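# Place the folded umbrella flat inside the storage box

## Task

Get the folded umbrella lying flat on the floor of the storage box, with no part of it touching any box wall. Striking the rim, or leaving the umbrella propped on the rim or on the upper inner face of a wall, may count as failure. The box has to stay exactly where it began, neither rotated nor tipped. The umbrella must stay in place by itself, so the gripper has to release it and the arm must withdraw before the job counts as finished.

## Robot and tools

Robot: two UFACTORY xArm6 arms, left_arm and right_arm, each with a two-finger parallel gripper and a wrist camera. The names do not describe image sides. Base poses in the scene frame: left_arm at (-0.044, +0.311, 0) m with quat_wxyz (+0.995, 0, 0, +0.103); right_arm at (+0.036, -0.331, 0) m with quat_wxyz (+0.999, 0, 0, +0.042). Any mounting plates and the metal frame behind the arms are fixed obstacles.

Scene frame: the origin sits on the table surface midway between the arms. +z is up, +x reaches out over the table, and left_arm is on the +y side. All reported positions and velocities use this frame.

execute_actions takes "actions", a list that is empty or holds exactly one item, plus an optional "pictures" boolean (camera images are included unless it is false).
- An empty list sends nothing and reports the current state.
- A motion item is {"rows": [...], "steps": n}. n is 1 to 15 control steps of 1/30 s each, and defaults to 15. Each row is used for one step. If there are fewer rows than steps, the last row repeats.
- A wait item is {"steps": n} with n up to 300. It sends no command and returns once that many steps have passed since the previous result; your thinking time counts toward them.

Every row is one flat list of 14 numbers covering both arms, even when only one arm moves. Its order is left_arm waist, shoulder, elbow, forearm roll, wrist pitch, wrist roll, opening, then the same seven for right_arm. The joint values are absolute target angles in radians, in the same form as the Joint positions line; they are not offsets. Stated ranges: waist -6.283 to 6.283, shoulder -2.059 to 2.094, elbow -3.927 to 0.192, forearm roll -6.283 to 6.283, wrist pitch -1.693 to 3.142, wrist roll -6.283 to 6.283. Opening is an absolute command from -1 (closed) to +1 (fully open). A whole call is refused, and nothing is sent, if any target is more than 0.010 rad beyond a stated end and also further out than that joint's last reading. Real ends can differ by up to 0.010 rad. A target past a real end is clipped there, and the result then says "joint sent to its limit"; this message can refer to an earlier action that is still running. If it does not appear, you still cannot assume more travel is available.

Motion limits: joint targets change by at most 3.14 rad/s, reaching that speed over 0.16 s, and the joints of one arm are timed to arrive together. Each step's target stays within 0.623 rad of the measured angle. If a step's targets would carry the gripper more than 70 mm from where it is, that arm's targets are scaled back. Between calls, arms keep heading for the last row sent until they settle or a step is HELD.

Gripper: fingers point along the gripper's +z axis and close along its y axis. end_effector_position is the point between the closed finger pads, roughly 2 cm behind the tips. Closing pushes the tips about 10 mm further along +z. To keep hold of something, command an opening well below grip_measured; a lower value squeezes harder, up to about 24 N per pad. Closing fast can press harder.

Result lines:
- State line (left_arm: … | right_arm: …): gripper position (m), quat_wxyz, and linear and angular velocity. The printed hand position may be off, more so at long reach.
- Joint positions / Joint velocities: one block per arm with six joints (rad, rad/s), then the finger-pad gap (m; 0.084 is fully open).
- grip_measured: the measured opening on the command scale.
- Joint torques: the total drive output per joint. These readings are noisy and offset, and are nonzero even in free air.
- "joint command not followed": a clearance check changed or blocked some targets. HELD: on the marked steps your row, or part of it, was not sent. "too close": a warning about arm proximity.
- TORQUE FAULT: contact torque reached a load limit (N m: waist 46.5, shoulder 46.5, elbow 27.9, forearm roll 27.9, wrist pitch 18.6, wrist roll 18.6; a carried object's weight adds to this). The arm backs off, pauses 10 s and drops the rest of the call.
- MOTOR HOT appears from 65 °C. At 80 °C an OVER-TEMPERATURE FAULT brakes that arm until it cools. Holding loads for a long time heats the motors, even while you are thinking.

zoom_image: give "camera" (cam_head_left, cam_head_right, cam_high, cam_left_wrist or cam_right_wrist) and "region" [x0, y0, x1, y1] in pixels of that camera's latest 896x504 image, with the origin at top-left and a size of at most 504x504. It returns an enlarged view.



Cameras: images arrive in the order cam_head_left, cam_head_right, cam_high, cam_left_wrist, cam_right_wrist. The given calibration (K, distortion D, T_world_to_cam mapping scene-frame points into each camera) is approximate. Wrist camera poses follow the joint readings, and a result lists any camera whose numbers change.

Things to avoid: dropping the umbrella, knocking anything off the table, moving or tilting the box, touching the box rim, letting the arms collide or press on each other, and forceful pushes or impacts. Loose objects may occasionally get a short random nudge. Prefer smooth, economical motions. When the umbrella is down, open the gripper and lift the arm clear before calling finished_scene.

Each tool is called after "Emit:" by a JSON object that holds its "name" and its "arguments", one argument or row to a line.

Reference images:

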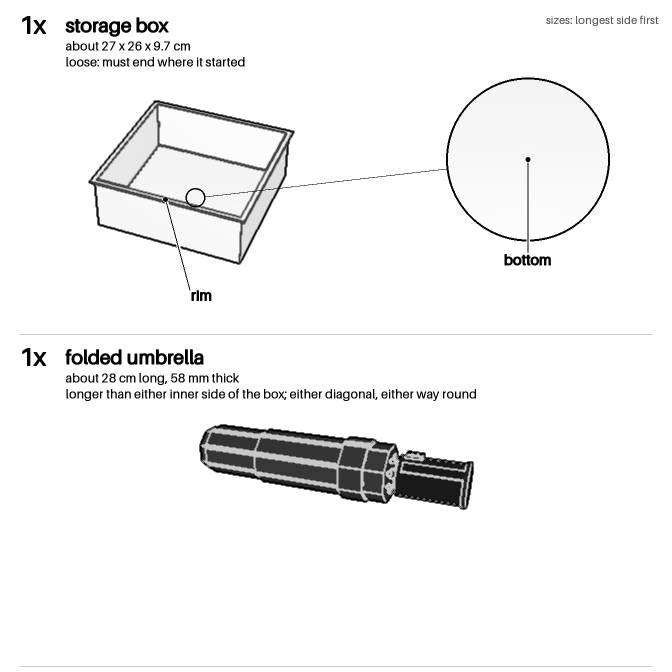

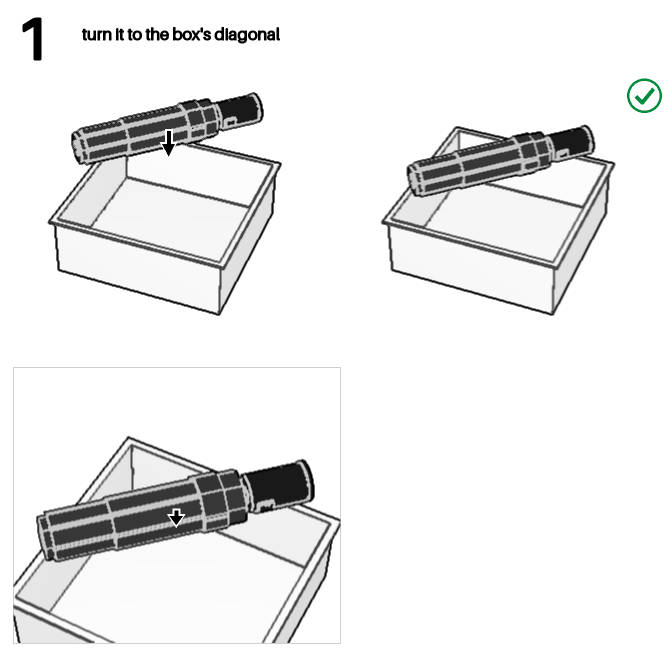

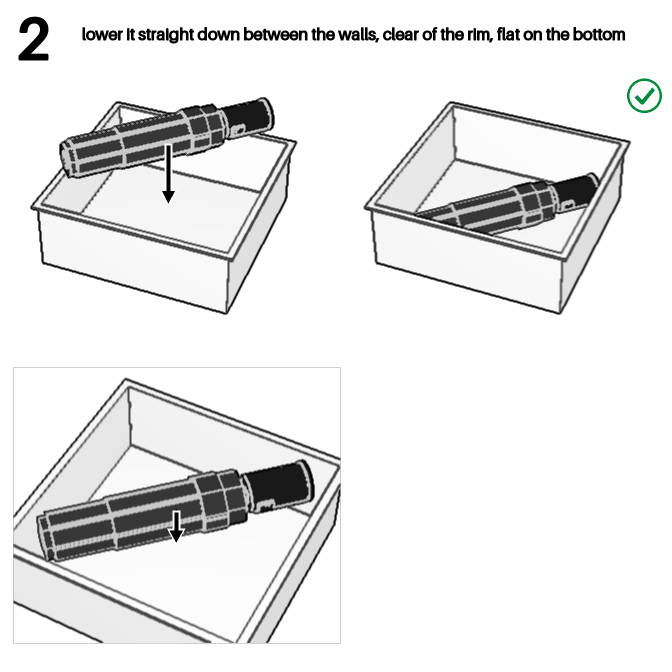

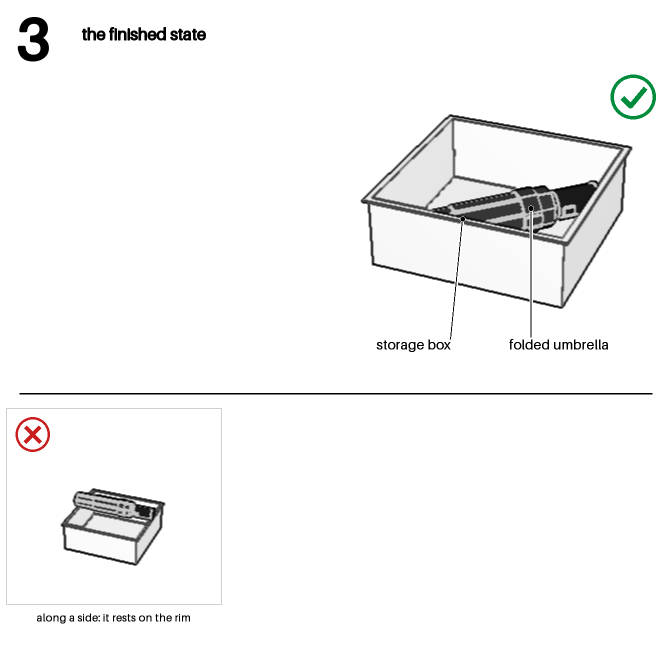

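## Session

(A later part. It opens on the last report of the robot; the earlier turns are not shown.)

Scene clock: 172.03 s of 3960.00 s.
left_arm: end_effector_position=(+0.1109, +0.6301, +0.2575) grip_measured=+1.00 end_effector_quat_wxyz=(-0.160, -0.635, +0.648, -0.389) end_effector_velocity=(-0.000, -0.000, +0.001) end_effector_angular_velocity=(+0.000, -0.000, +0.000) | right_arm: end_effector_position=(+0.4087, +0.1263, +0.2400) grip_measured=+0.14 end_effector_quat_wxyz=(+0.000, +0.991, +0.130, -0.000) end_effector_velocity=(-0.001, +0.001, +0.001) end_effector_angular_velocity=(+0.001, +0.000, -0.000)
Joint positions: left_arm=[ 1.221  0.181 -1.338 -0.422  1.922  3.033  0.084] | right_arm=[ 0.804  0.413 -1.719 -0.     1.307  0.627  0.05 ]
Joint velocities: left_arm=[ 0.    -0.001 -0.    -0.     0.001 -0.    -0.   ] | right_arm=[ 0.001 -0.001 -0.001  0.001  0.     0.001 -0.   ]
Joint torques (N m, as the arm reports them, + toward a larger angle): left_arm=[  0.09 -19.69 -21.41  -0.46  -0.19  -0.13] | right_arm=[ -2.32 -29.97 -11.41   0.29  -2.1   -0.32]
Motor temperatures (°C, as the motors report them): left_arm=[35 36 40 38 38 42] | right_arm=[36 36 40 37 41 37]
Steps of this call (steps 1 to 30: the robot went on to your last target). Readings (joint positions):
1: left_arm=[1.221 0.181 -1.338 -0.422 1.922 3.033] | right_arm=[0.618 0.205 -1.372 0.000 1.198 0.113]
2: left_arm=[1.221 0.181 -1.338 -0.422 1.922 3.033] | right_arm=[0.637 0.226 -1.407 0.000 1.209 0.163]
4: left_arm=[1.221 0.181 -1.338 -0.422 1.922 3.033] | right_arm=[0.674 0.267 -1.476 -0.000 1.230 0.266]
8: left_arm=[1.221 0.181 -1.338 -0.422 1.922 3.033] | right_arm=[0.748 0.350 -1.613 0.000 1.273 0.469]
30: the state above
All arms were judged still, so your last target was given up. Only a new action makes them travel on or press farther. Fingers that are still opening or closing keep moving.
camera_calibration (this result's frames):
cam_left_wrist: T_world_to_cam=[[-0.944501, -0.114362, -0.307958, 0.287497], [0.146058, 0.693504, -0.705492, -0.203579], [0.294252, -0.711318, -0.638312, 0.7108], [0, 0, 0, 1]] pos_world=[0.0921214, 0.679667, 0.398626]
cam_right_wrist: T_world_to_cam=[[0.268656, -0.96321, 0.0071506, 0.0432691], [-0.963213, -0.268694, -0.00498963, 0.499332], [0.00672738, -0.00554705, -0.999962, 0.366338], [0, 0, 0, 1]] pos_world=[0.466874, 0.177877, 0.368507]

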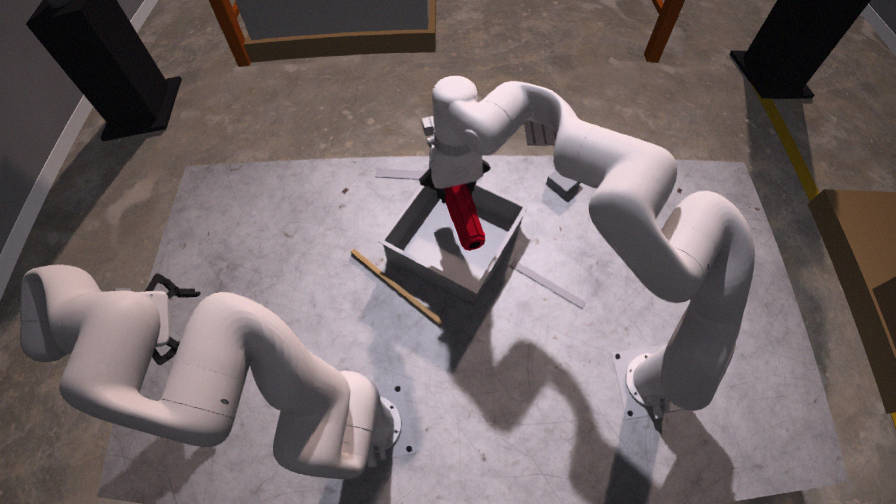

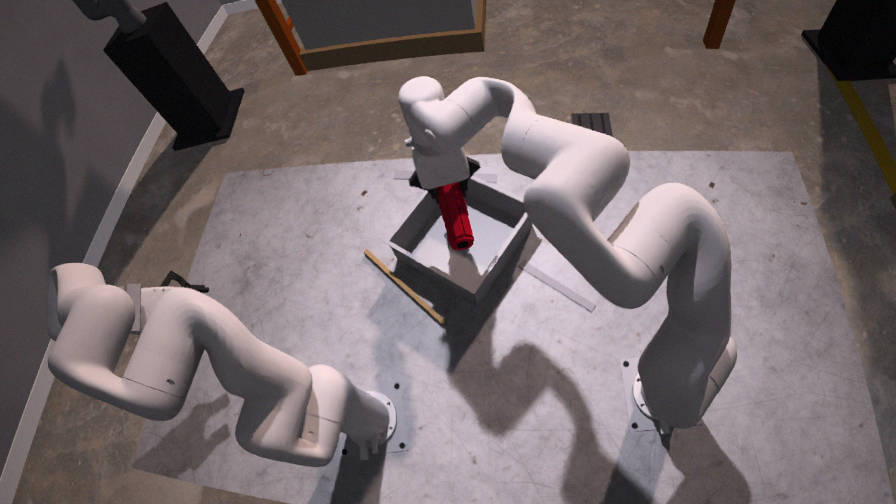

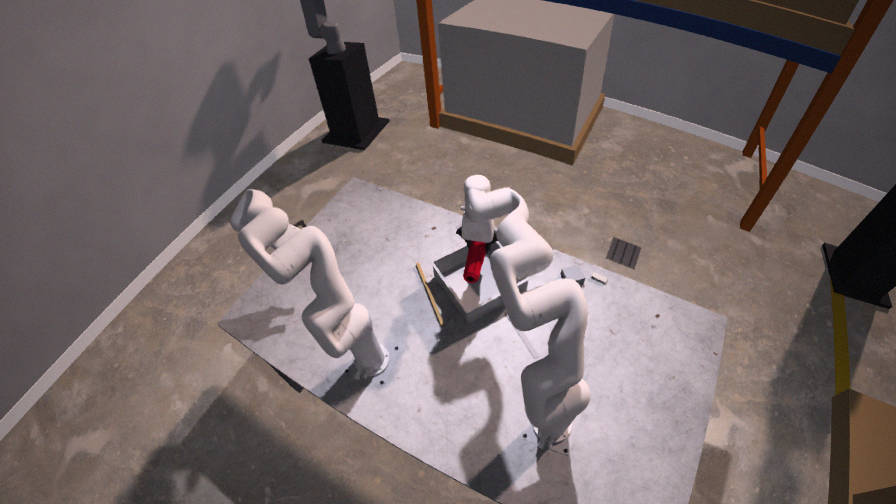

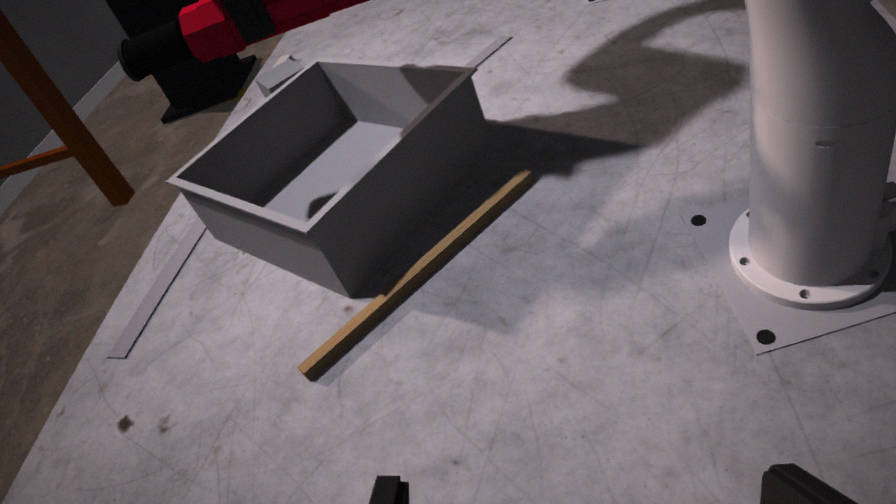

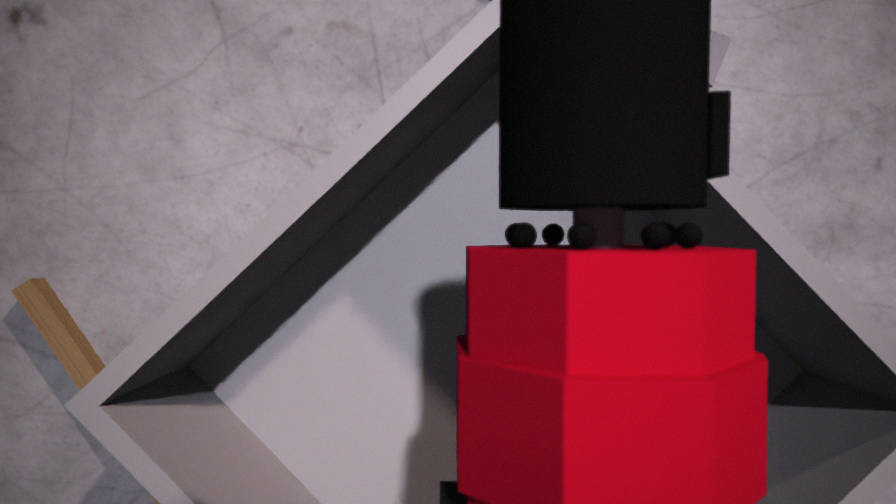

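Emit:
{"name": "execute_actions", "arguments": {
  "actions": [
    {"rows": [[1.221,0.181,-1.338,-0.422,1.922,3.033,1, 0.8055,0.4874,-1.5415,0,1.0541,0.6888,-0.5]], "steps": 15}
  ],
  "pictures": false
}}

Emit:
{"name": "execute_actions", "arguments": {
  "actions": [
    {"steps": 12}
  ]
}}

Scene clock: 276.53 s of 3960.00 s.
left_arm: end_effector_position=(+0.1109, +0.6301, +0.2575) grip_measured=+1.00 end_effector_quat_wxyz=(-0.160, -0.635, +0.648, -0.389) end_effector_velocity=(-0.000, -0.000, -0.000) end_effector_angular_velocity=(+0.001, +0.001, +0.000) | right_arm: end_effector_position=(+0.4108, +0.1299, +0.1431) grip_measured=+0.14 end_effector_quat_wxyz=(-0.002, +0.995, +0.100, +0.002) end_effector_velocity=(+0.016, +0.019, +0.038) end_effector_angular_velocity=(+0.083, -0.068, -0.005)
Joint positions: left_arm=[ 1.221  0.181 -1.338 -0.422  1.922  3.033  0.084] | right_arm=[ 0.805  0.485 -1.546 -0.     1.056  0.688  0.05 ]
Joint velocities: left_arm=[ 0.    -0.001  0.001  0.001 -0.001 -0.     0.   ] | right_arm=[ 0.    -0.038 -0.028 -0.001 -0.041  0.006  0.   ]
Joint torques (N m, as the arm reports them, + toward a larger angle): left_arm=[  0.02 -19.24 -21.4   -0.56  -0.21  -0.08] | right_arm=[ -2.3  -28.01  -9.85   0.35  -1.76  -0.34]
Motor temperatures (°C, as the motors report them): left_arm=[35 36 40 38 38 42] | right_arm=[36 37 42 37 41 37]
Steps of this call (steps 1 to 90: nothing new was sent; then 101.00 s passed at rest; steps 91 to 105: all 15 steps of this action). Readings (joint positions):
91: left_arm=[1.221 0.181 -1.338 -0.422 1.922 3.033] | right_arm=[0.805 0.413 -1.719 -0.000 1.306 0.627]
92: left_arm=[1.221 0.181 -1.338 -0.422 1.922 3.033] | right_arm=[0.805 0.414 -1.716 -0.000 1.299 0.628]
94: left_arm=[1.221 0.181 -1.338 -0.422 1.922 3.033] | right_arm=[0.805 0.424 -1.685 -0.000 1.242 0.642]
98: left_arm=[1.221 0.181 -1.338 -0.422 1.922 3.033] | right_arm=[0.805 0.475 -1.578 0.000 1.116 0.674]
105: the state above

Scene clock: 276.93 s of 3960.00 s.
left_arm: end_effector_position=(+0.1109, +0.6301, +0.2575) grip_measured=+1.00 end_effector_quat_wxyz=(-0.160, -0.635, +0.648, -0.389) end_effector_velocity=(+0.000, +0.001, +0.000) end_effector_angular_velocity=(+0.002, -0.000, -0.000) | right_arm: end_effector_position=(+0.4099, +0.1289, +0.1403) grip_measured=+0.14 end_effector_quat_wxyz=(-0.000, +0.995, +0.100, +0.000) end_effector_velocity=(+0.000, +0.001, +0.001) end_effector_angular_velocity=(+0.002, -0.001, +0.001)
Joint positions: left_arm=[ 1.221  0.181 -1.338 -0.422  1.922  3.033  0.084] | right_arm=[ 0.805  0.487 -1.542 -0.     1.054  0.689  0.05 ]
Joint velocities: left_arm=[-0.     0.    -0.002  0.    -0.     0.     0.   ] | right_arm=[ 0.    -0.001 -0.     0.    -0.    -0.     0.   ]
Joint torques (N m, as the arm reports them, + toward a larger angle): left_arm=[  0.15 -19.42 -21.4   -0.43  -0.17  -0.08] | right_arm=[ -2.14 -30.57 -11.06   0.43  -2.11  -0.33]
Motor temperatures (°C, as the motors report them): left_arm=[35 36 40 38 38 42] | right_arm=[36 37 42 37 41 37]
Steps of this call (steps 1 to 12: the robot went on to your last target). Readings (joint positions):
1: left_arm=[1.221 0.181 -1.338 -0.422 1.922 3.033] | right_arm=[0.806 0.484 -1.547 -0.000 1.055 0.688]
2: left_arm=[1.221 0.181 -1.338 -0.422 1.922 3.033] | right_arm=[0.806 0.484 -1.546 -0.000 1.054 0.689]
4: left_arm=[1.221 0.181 -1.338 -0.422 1.922 3.033] | right_arm=[0.806 0.485 -1.544 -0.000 1.054 0.689]
8: left_arm=[1.221 0.181 -1.338 -0.422 1.922 3.033] | right_arm=[0.805 0.487 -1.542 -0.000 1.054 0.689]
12: the state above
camera_calibration (this result's frames):
cam_left_wrist: T_world_to_cam=[[-0.944501, -0.114361, -0.307959, 0.287497], [0.146058, 0.693504, -0.705492, -0.203579], [0.294252, -0.711318, -0.638312, 0.7108], [0, 0, 0, 1]] pos_world=[0.0921214, 0.679667, 0.398626]
cam_right_wrist: T_world_to_cam=[[0.209294, -0.97783, 0.00666736, 0.0723928], [-0.977829, -0.209332, -0.00558431, 0.499129], [0.00685619, -0.00535077, -0.999962, 0.266603], [0, 0, 0, 1]] pos_world=[0.471084, 0.176698, 0.268897]

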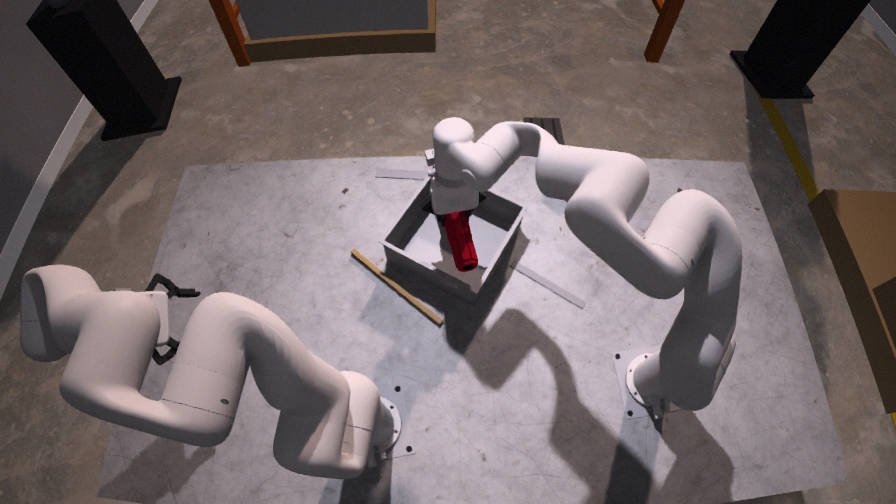

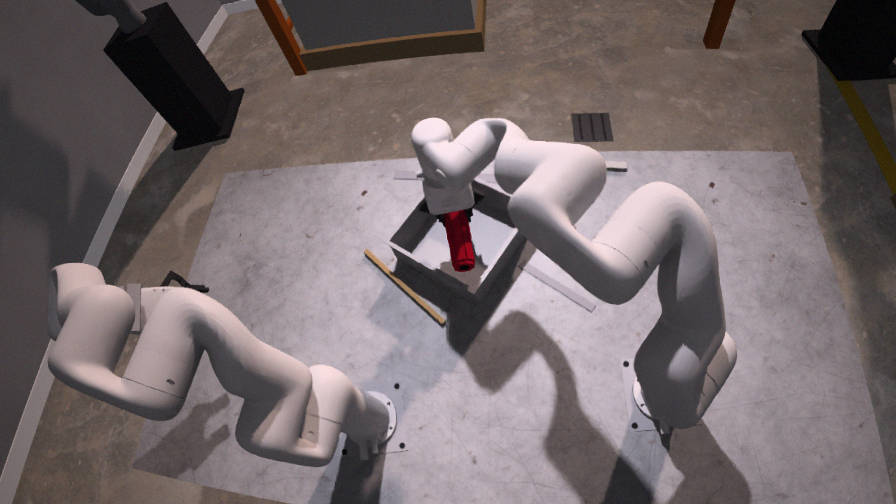

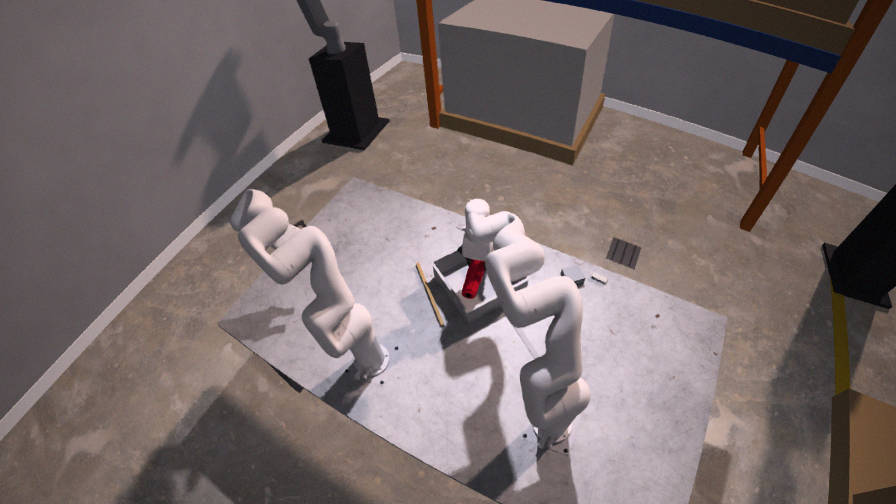

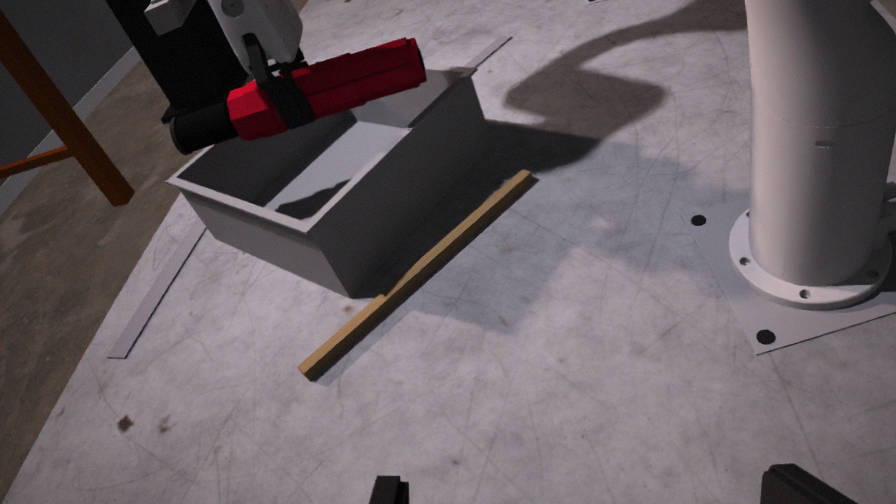

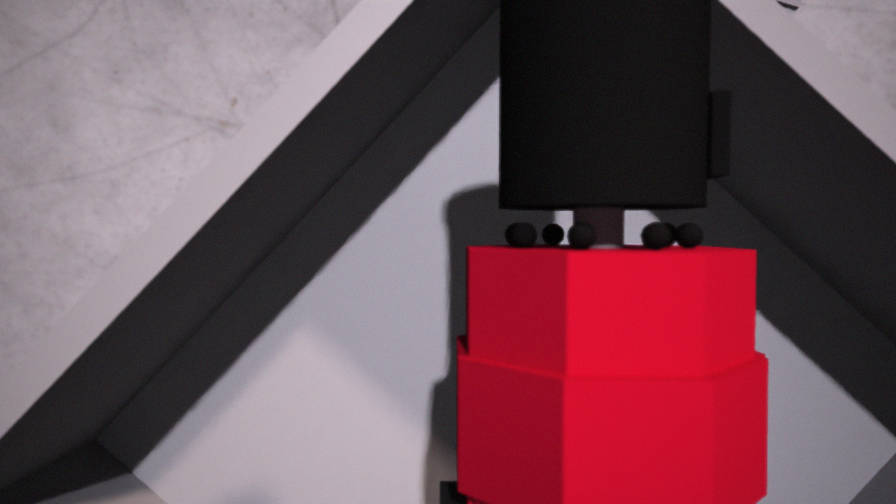

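Emit:
{"name": "zoom_image", "arguments": {
  "camera": "cam_right_wrist",
  "region": [300, 0, 520, 130]
}}

Emit:
{"name": "zoom_image", "arguments": {
  "camera": "cam_right_wrist",
  "region": [690, 0, 896, 200]
}}

Emit:
{"name": "zoom_image", "arguments": {
  "camera": "cam_right_wrist",
  "region": [0, 330, 220, 504]
}}

Emit:
{"name": "zoom_image", "arguments": {
  "camera": "cam_head_left",
  "region": [420, 220, 530, 310]
}}

Region (300, 0, 520, 130) of cam_right_wrist's 896x504 image, scaled by 2.291, with more detail than that image has; it fills the top 298 rows of this view, and the rest is white.

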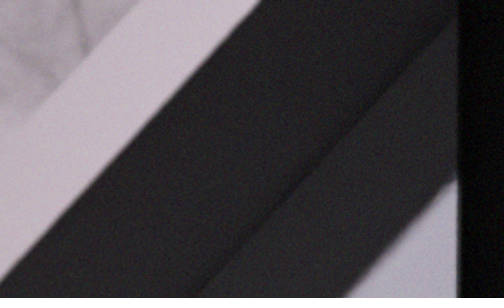

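Region (690, 0, 896, 200) of cam_right_wrist's 896x504 image, scaled by 2.447, with more detail than that image has; it fills the top 489 rows of this view, and the rest is white.

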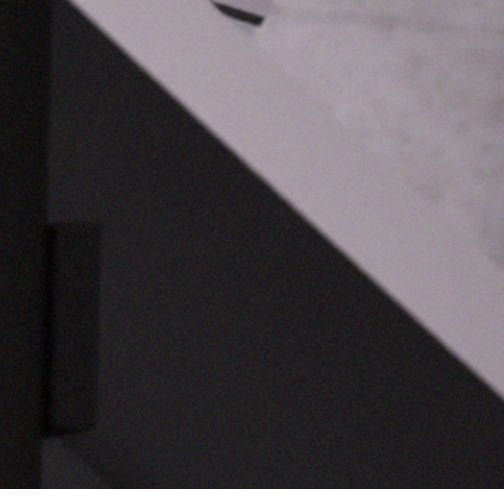

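Region (0, 330, 220, 504) of cam_right_wrist's 896x504 image, scaled by 2.291, with more detail than that image has; it fills the top 399 rows of this view, and the rest is white.

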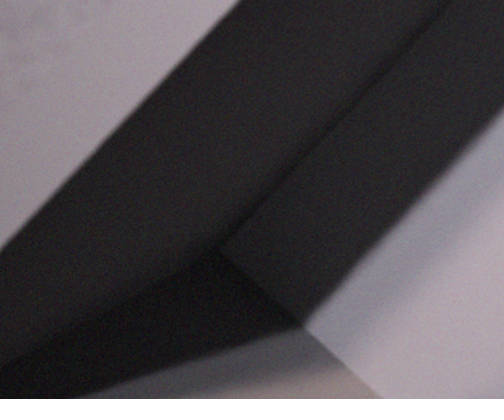

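Region (420, 220, 530, 310) of cam_head_left's 896x504 image, scaled by 4.582, with more detail than that image has; it fills the top 412 rows of this view, and the rest is white.

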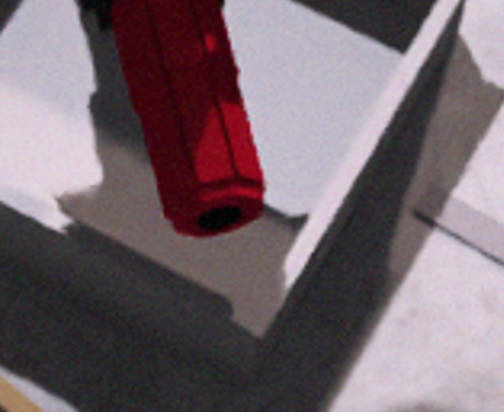

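Emit:
{"name": "zoom_image", "arguments": {
  "camera": "cam_head_left",
  "region": [445, 250, 505, 305]
}}

Emit:
{"name": "zoom_image", "arguments": {
  "camera": "cam_head_right",
  "region": [445, 245, 505, 305]
}}

Emit:
{"name": "zoom_image", "arguments": {
  "camera": "cam_left_wrist",
  "region": [150, 20, 500, 240]
}}

Region (445, 250, 505, 305) of cam_head_left's 896x504 image, scaled by 8.400, with more detail than that image has; it fills the top 462 rows of this view, and the rest is white.

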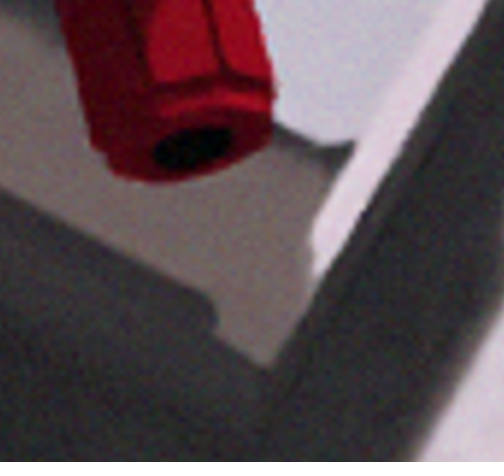

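Region (445, 245, 505, 305) of cam_head_right's 896x504 image, scaled by 8.400, with more detail than that image has.

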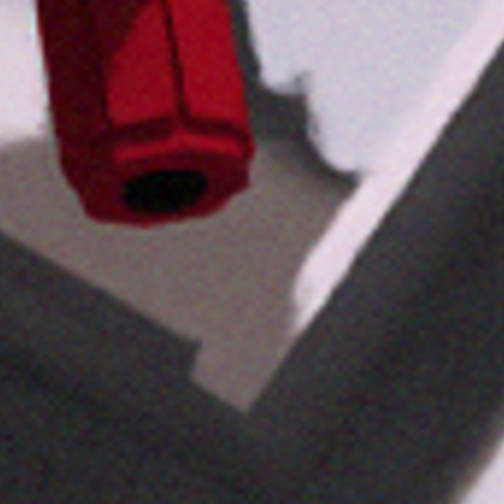

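Region (150, 20, 500, 240) of cam_left_wrist's 896x504 image, scaled by 1.440, with more detail than that image has; it fills the top 317 rows of this view, and the rest is white.

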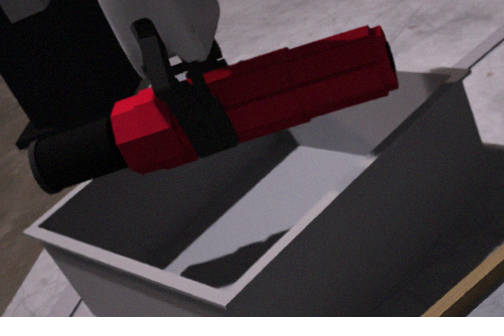

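Emit:
{"name": "execute_actions", "arguments": {
  "actions": []
}}

Scene clock: 364.37 s of 3960.00 s.
left_arm: end_effector_position=(+0.1109, +0.6301, +0.2575) grip_measured=+1.00 end_effector_quat_wxyz=(-0.160, -0.635, +0.648, -0.389) end_effector_velocity=(-0.000, +0.000, -0.000) end_effector_angular_velocity=(-0.000, -0.000, -0.000) | right_arm: end_effector_position=(+0.4098, +0.1288, +0.1400) grip_measured=+0.14 end_effector_quat_wxyz=(+0.000, +0.995, +0.100, +0.000) end_effector_velocity=(+0.000, -0.000, +0.000) end_effector_angular_velocity=(-0.000, -0.000, +0.002)
Joint positions: left_arm=[ 1.221  0.181 -1.338 -0.422  1.922  3.033  0.084] | right_arm=[ 0.805  0.487 -1.542 -0.     1.054  0.689  0.05 ]
Joint velocities: left_arm=[ 0.     0.001 -0.001  0.    -0.     0.     0.   ] | right_arm=[-0.     0.001 -0.001 -0.     0.001 -0.002  0.   ]
Joint torques (N m, as the arm reports them, + toward a larger angle): left_arm=[  0.04 -19.18 -21.42  -0.15  -0.09   0.01] | right_arm=[ -2.14 -30.65 -11.22   0.38  -2.11  -0.28]
Motor temperatures (°C, as the motors report them): left_arm=[35 36 40 38 38 42] | right_arm=[36 37 42 37 41 37]
Steps of this call (steps 1 to 15: the robot went on to your last target; steps 16 to 90: nothing new was sent; then 84.43 s passed at rest). Readings (joint positions):
1: left_arm=[1.221 0.181 -1.338 -0.422 1.922 3.033] | right_arm=[0.805 0.487 -1.542 -0.000 1.054 0.689]
2: left_arm=[1.221 0.181 -1.338 -0.422 1.922 3.033] | right_arm=[0.805 0.487 -1.542 -0.000 1.054 0.689]
4: left_arm=[1.221 0.181 -1.338 -0.422 1.922 3.033] | right_arm=[0.806 0.487 -1.542 -0.000 1.054 0.689]
8: left_arm=[1.221 0.181 -1.338 -0.422 1.922 3.033] | right_arm=[0.805 0.487 -1.542 0.000 1.054 0.689]
90: the state above
All arms were judged still, so your last target was given up. Only a new action makes them travel on or press farther. Fingers that are still opening or closing keep moving.
camera_calibration (this result's frames):
cam_left_wrist: T_world_to_cam=[[-0.944501, -0.114362, -0.307959, 0.287497], [0.146058, 0.693504, -0.705492, -0.203579], [0.294252, -0.711318, -0.638312, 0.7108], [0, 0, 0, 1]] pos_world=[0.0921214, 0.679667, 0.398626]
cam_right_wrist: T_world_to_cam=[[0.209285, -0.977829, 0.0070695, 0.0722448], [-0.977833, -0.209322, -0.00508246, 0.498936], [0.00644958, -0.00584911, -0.999962, 0.266514], [0, 0, 0, 1]] pos_world=[0.471038, 0.17664, 0.268529]

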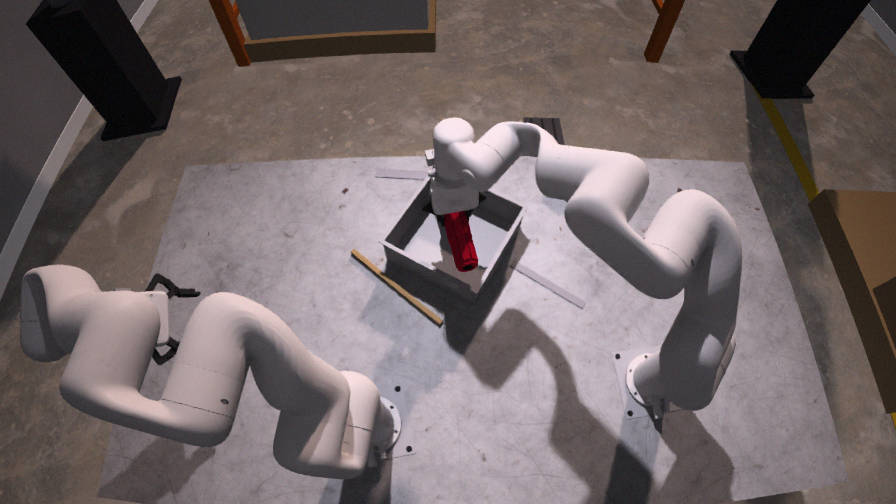

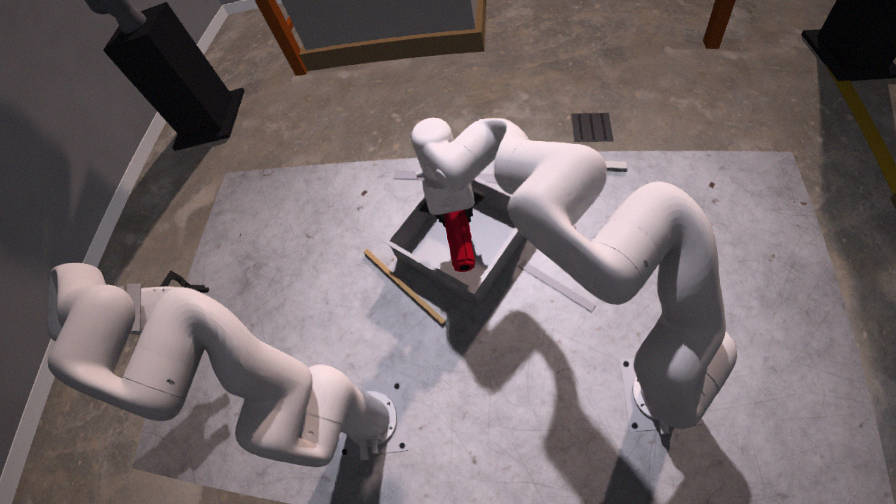

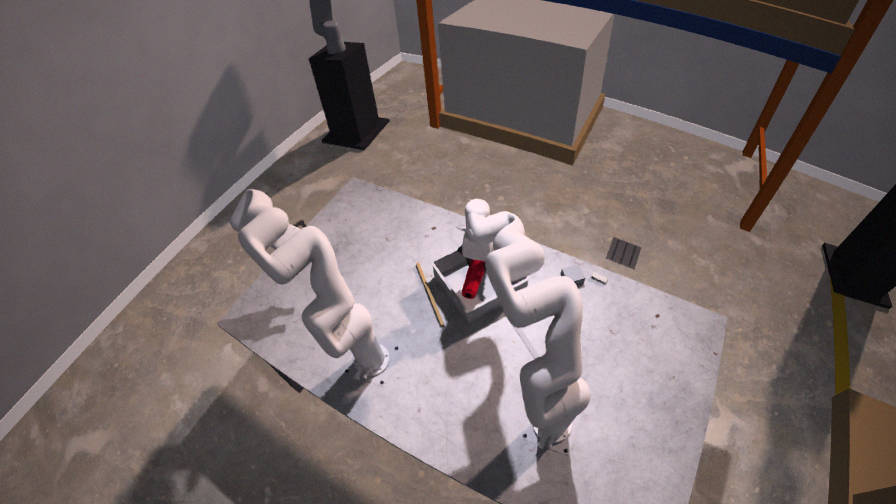

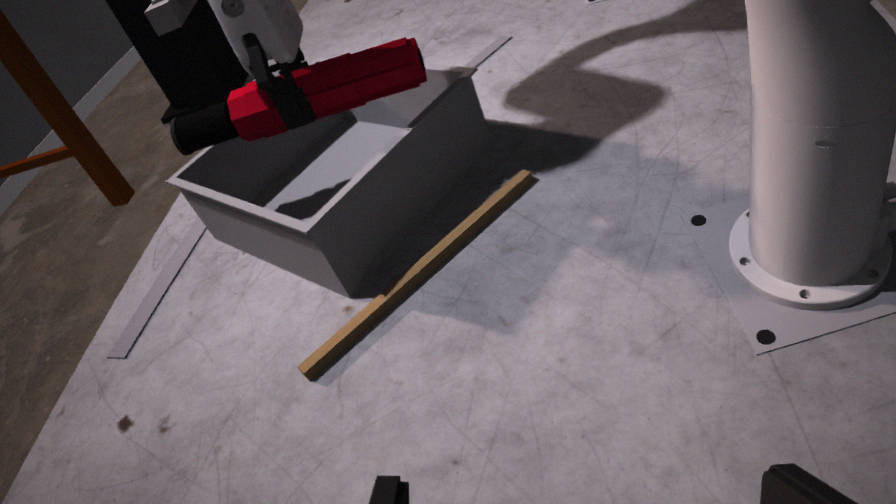

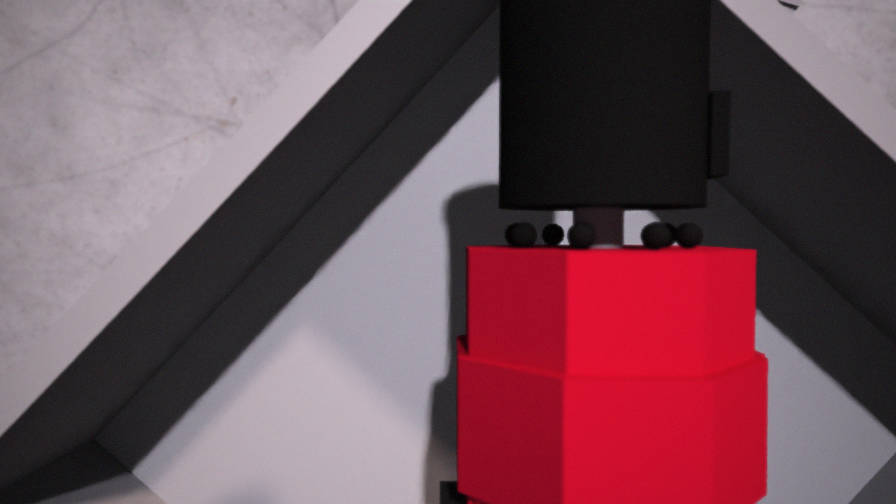

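Emit:
{"name": "execute_actions", "arguments": {
  "actions": []
}}

Scene clock: 374.43 s of 3960.00 s.
left_arm: end_effector_position=(+0.1109, +0.6301, +0.2575) grip_measured=+1.00 end_effector_quat_wxyz=(-0.160, -0.635, +0.648, -0.389) end_effector_velocity=(-0.000, -0.000, -0.000) end_effector_angular_velocity=(-0.001, +0.000, +0.000) | right_arm: end_effector_position=(+0.4098, +0.1288, +0.1400) grip_measured=+0.14 end_effector_quat_wxyz=(+0.000, +0.995, +0.100, +0.000) end_effector_velocity=(-0.000, +0.000, +0.000) end_effector_angular_velocity=(+0.000, +0.000, +0.001)
Joint positions: left_arm=[ 1.221  0.181 -1.338 -0.422  1.922  3.033  0.084] | right_arm=[ 0.805  0.487 -1.541  0.     1.054  0.689  0.05 ]
Joint velocities: left_arm=[ 0.    -0.     0.001 -0.     0.    -0.    -0.   ] | right_arm=[ 0.    -0.001  0.     0.001  0.    -0.001 -0.   ]
Joint torques (N m, as the arm reports them, + toward a larger angle): left_arm=[  0.22 -19.49 -21.36  -0.66  -0.05  -0.07] | right_arm=[ -2.29 -30.85 -11.12   0.37  -2.06  -0.31]
Motor temperatures (°C, as the motors report them): left_arm=[35 36 40 38 38 42] | right_arm=[36 37 42 37 41 37]
Steps of this call (steps 1 to 90: nothing new was sent; then 7.07 s passed at rest). Readings (joint positions):
1: left_arm=[1.221 0.181 -1.338 -0.422 1.922 3.033] | right_arm=[0.805 0.487 -1.542 -0.000 1.054 0.689]
2: left_arm=[1.221 0.181 -1.338 -0.422 1.922 3.033] | right_arm=[0.806 0.487 -1.541 0.000 1.054 0.689]
4: left_arm=[1.221 0.181 -1.338 -0.422 1.922 3.033] | right_arm=[0.805 0.487 -1.542 0.000 1.054 0.689]
8: left_arm=[1.221 0.181 -1.338 -0.422 1.922 3.033] | right_arm=[0.805 0.487 -1.541 0.000 1.054 0.689]
90: the state above
camera_calibration (this result's frames):
cam_left_wrist: T_world_to_cam=[[-0.944501, -0.114362, -0.307958, 0.287497], [0.146058, 0.693504, -0.705492, -0.203579], [0.294252, -0.711318, -0.638312, 0.7108], [0, 0, 0, 1]] pos_world=[0.0921214, 0.679667, 0.398626]
cam_right_wrist: T_world_to_cam=[[0.209285, -0.977829, 0.00706953, 0.0722447], [-0.977833, -0.209323, -0.00508239, 0.498936], [0.00644952, -0.00584916, -0.999962, 0.266514], [0, 0, 0, 1]] pos_world=[0.471038, 0.17664, 0.268529]

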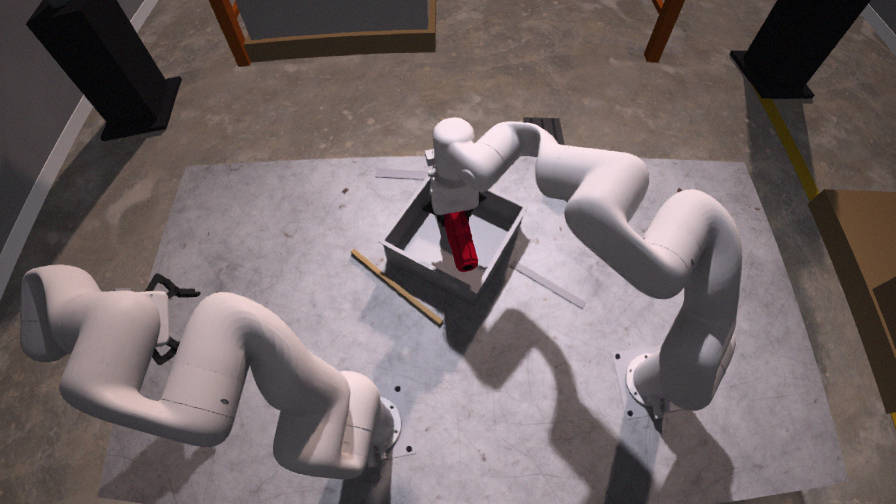

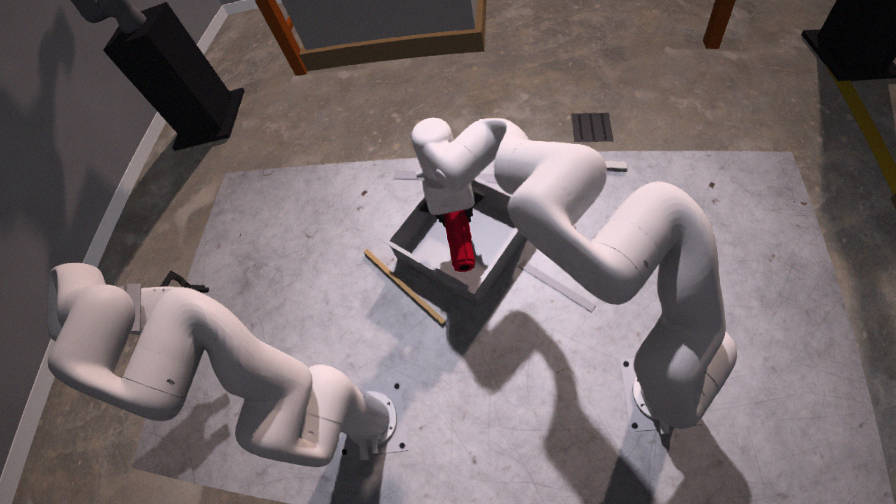

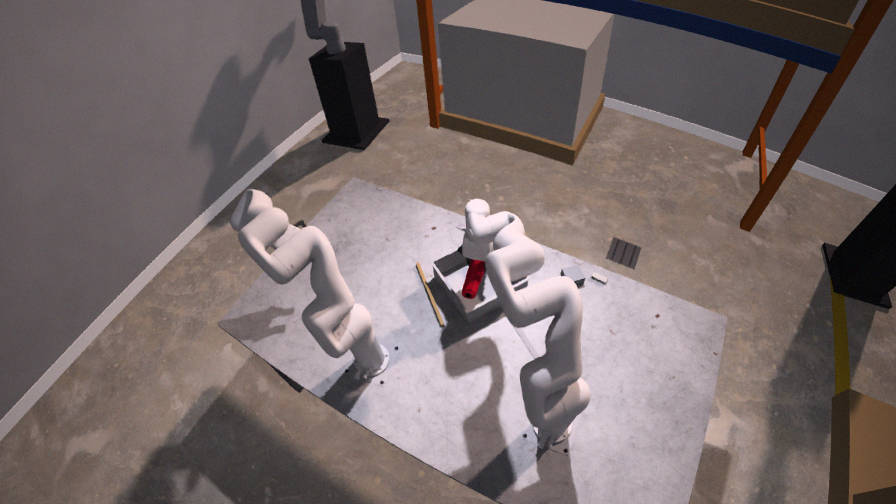

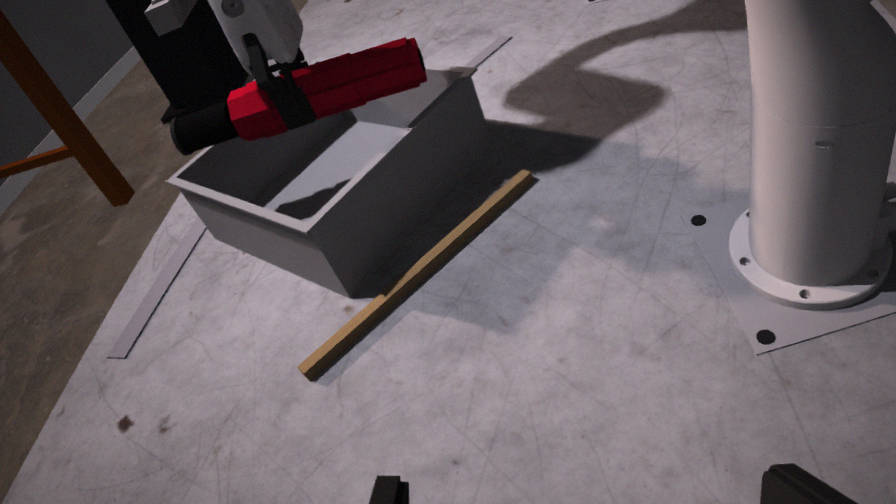

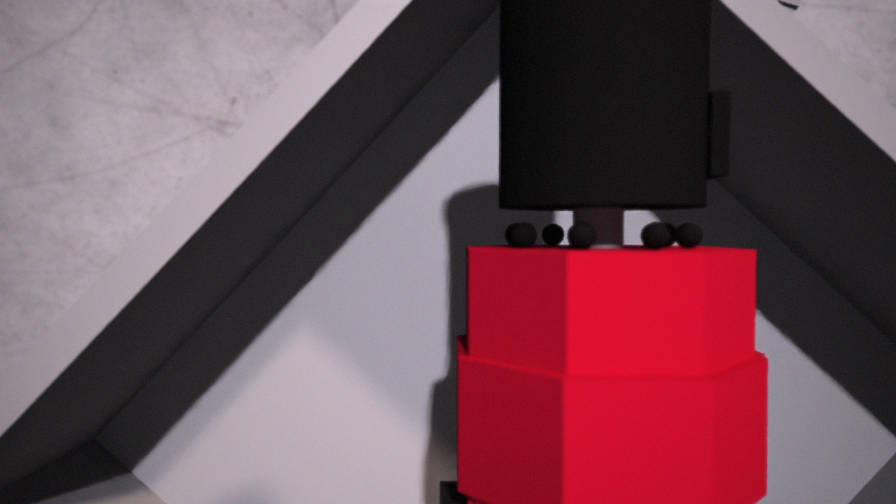

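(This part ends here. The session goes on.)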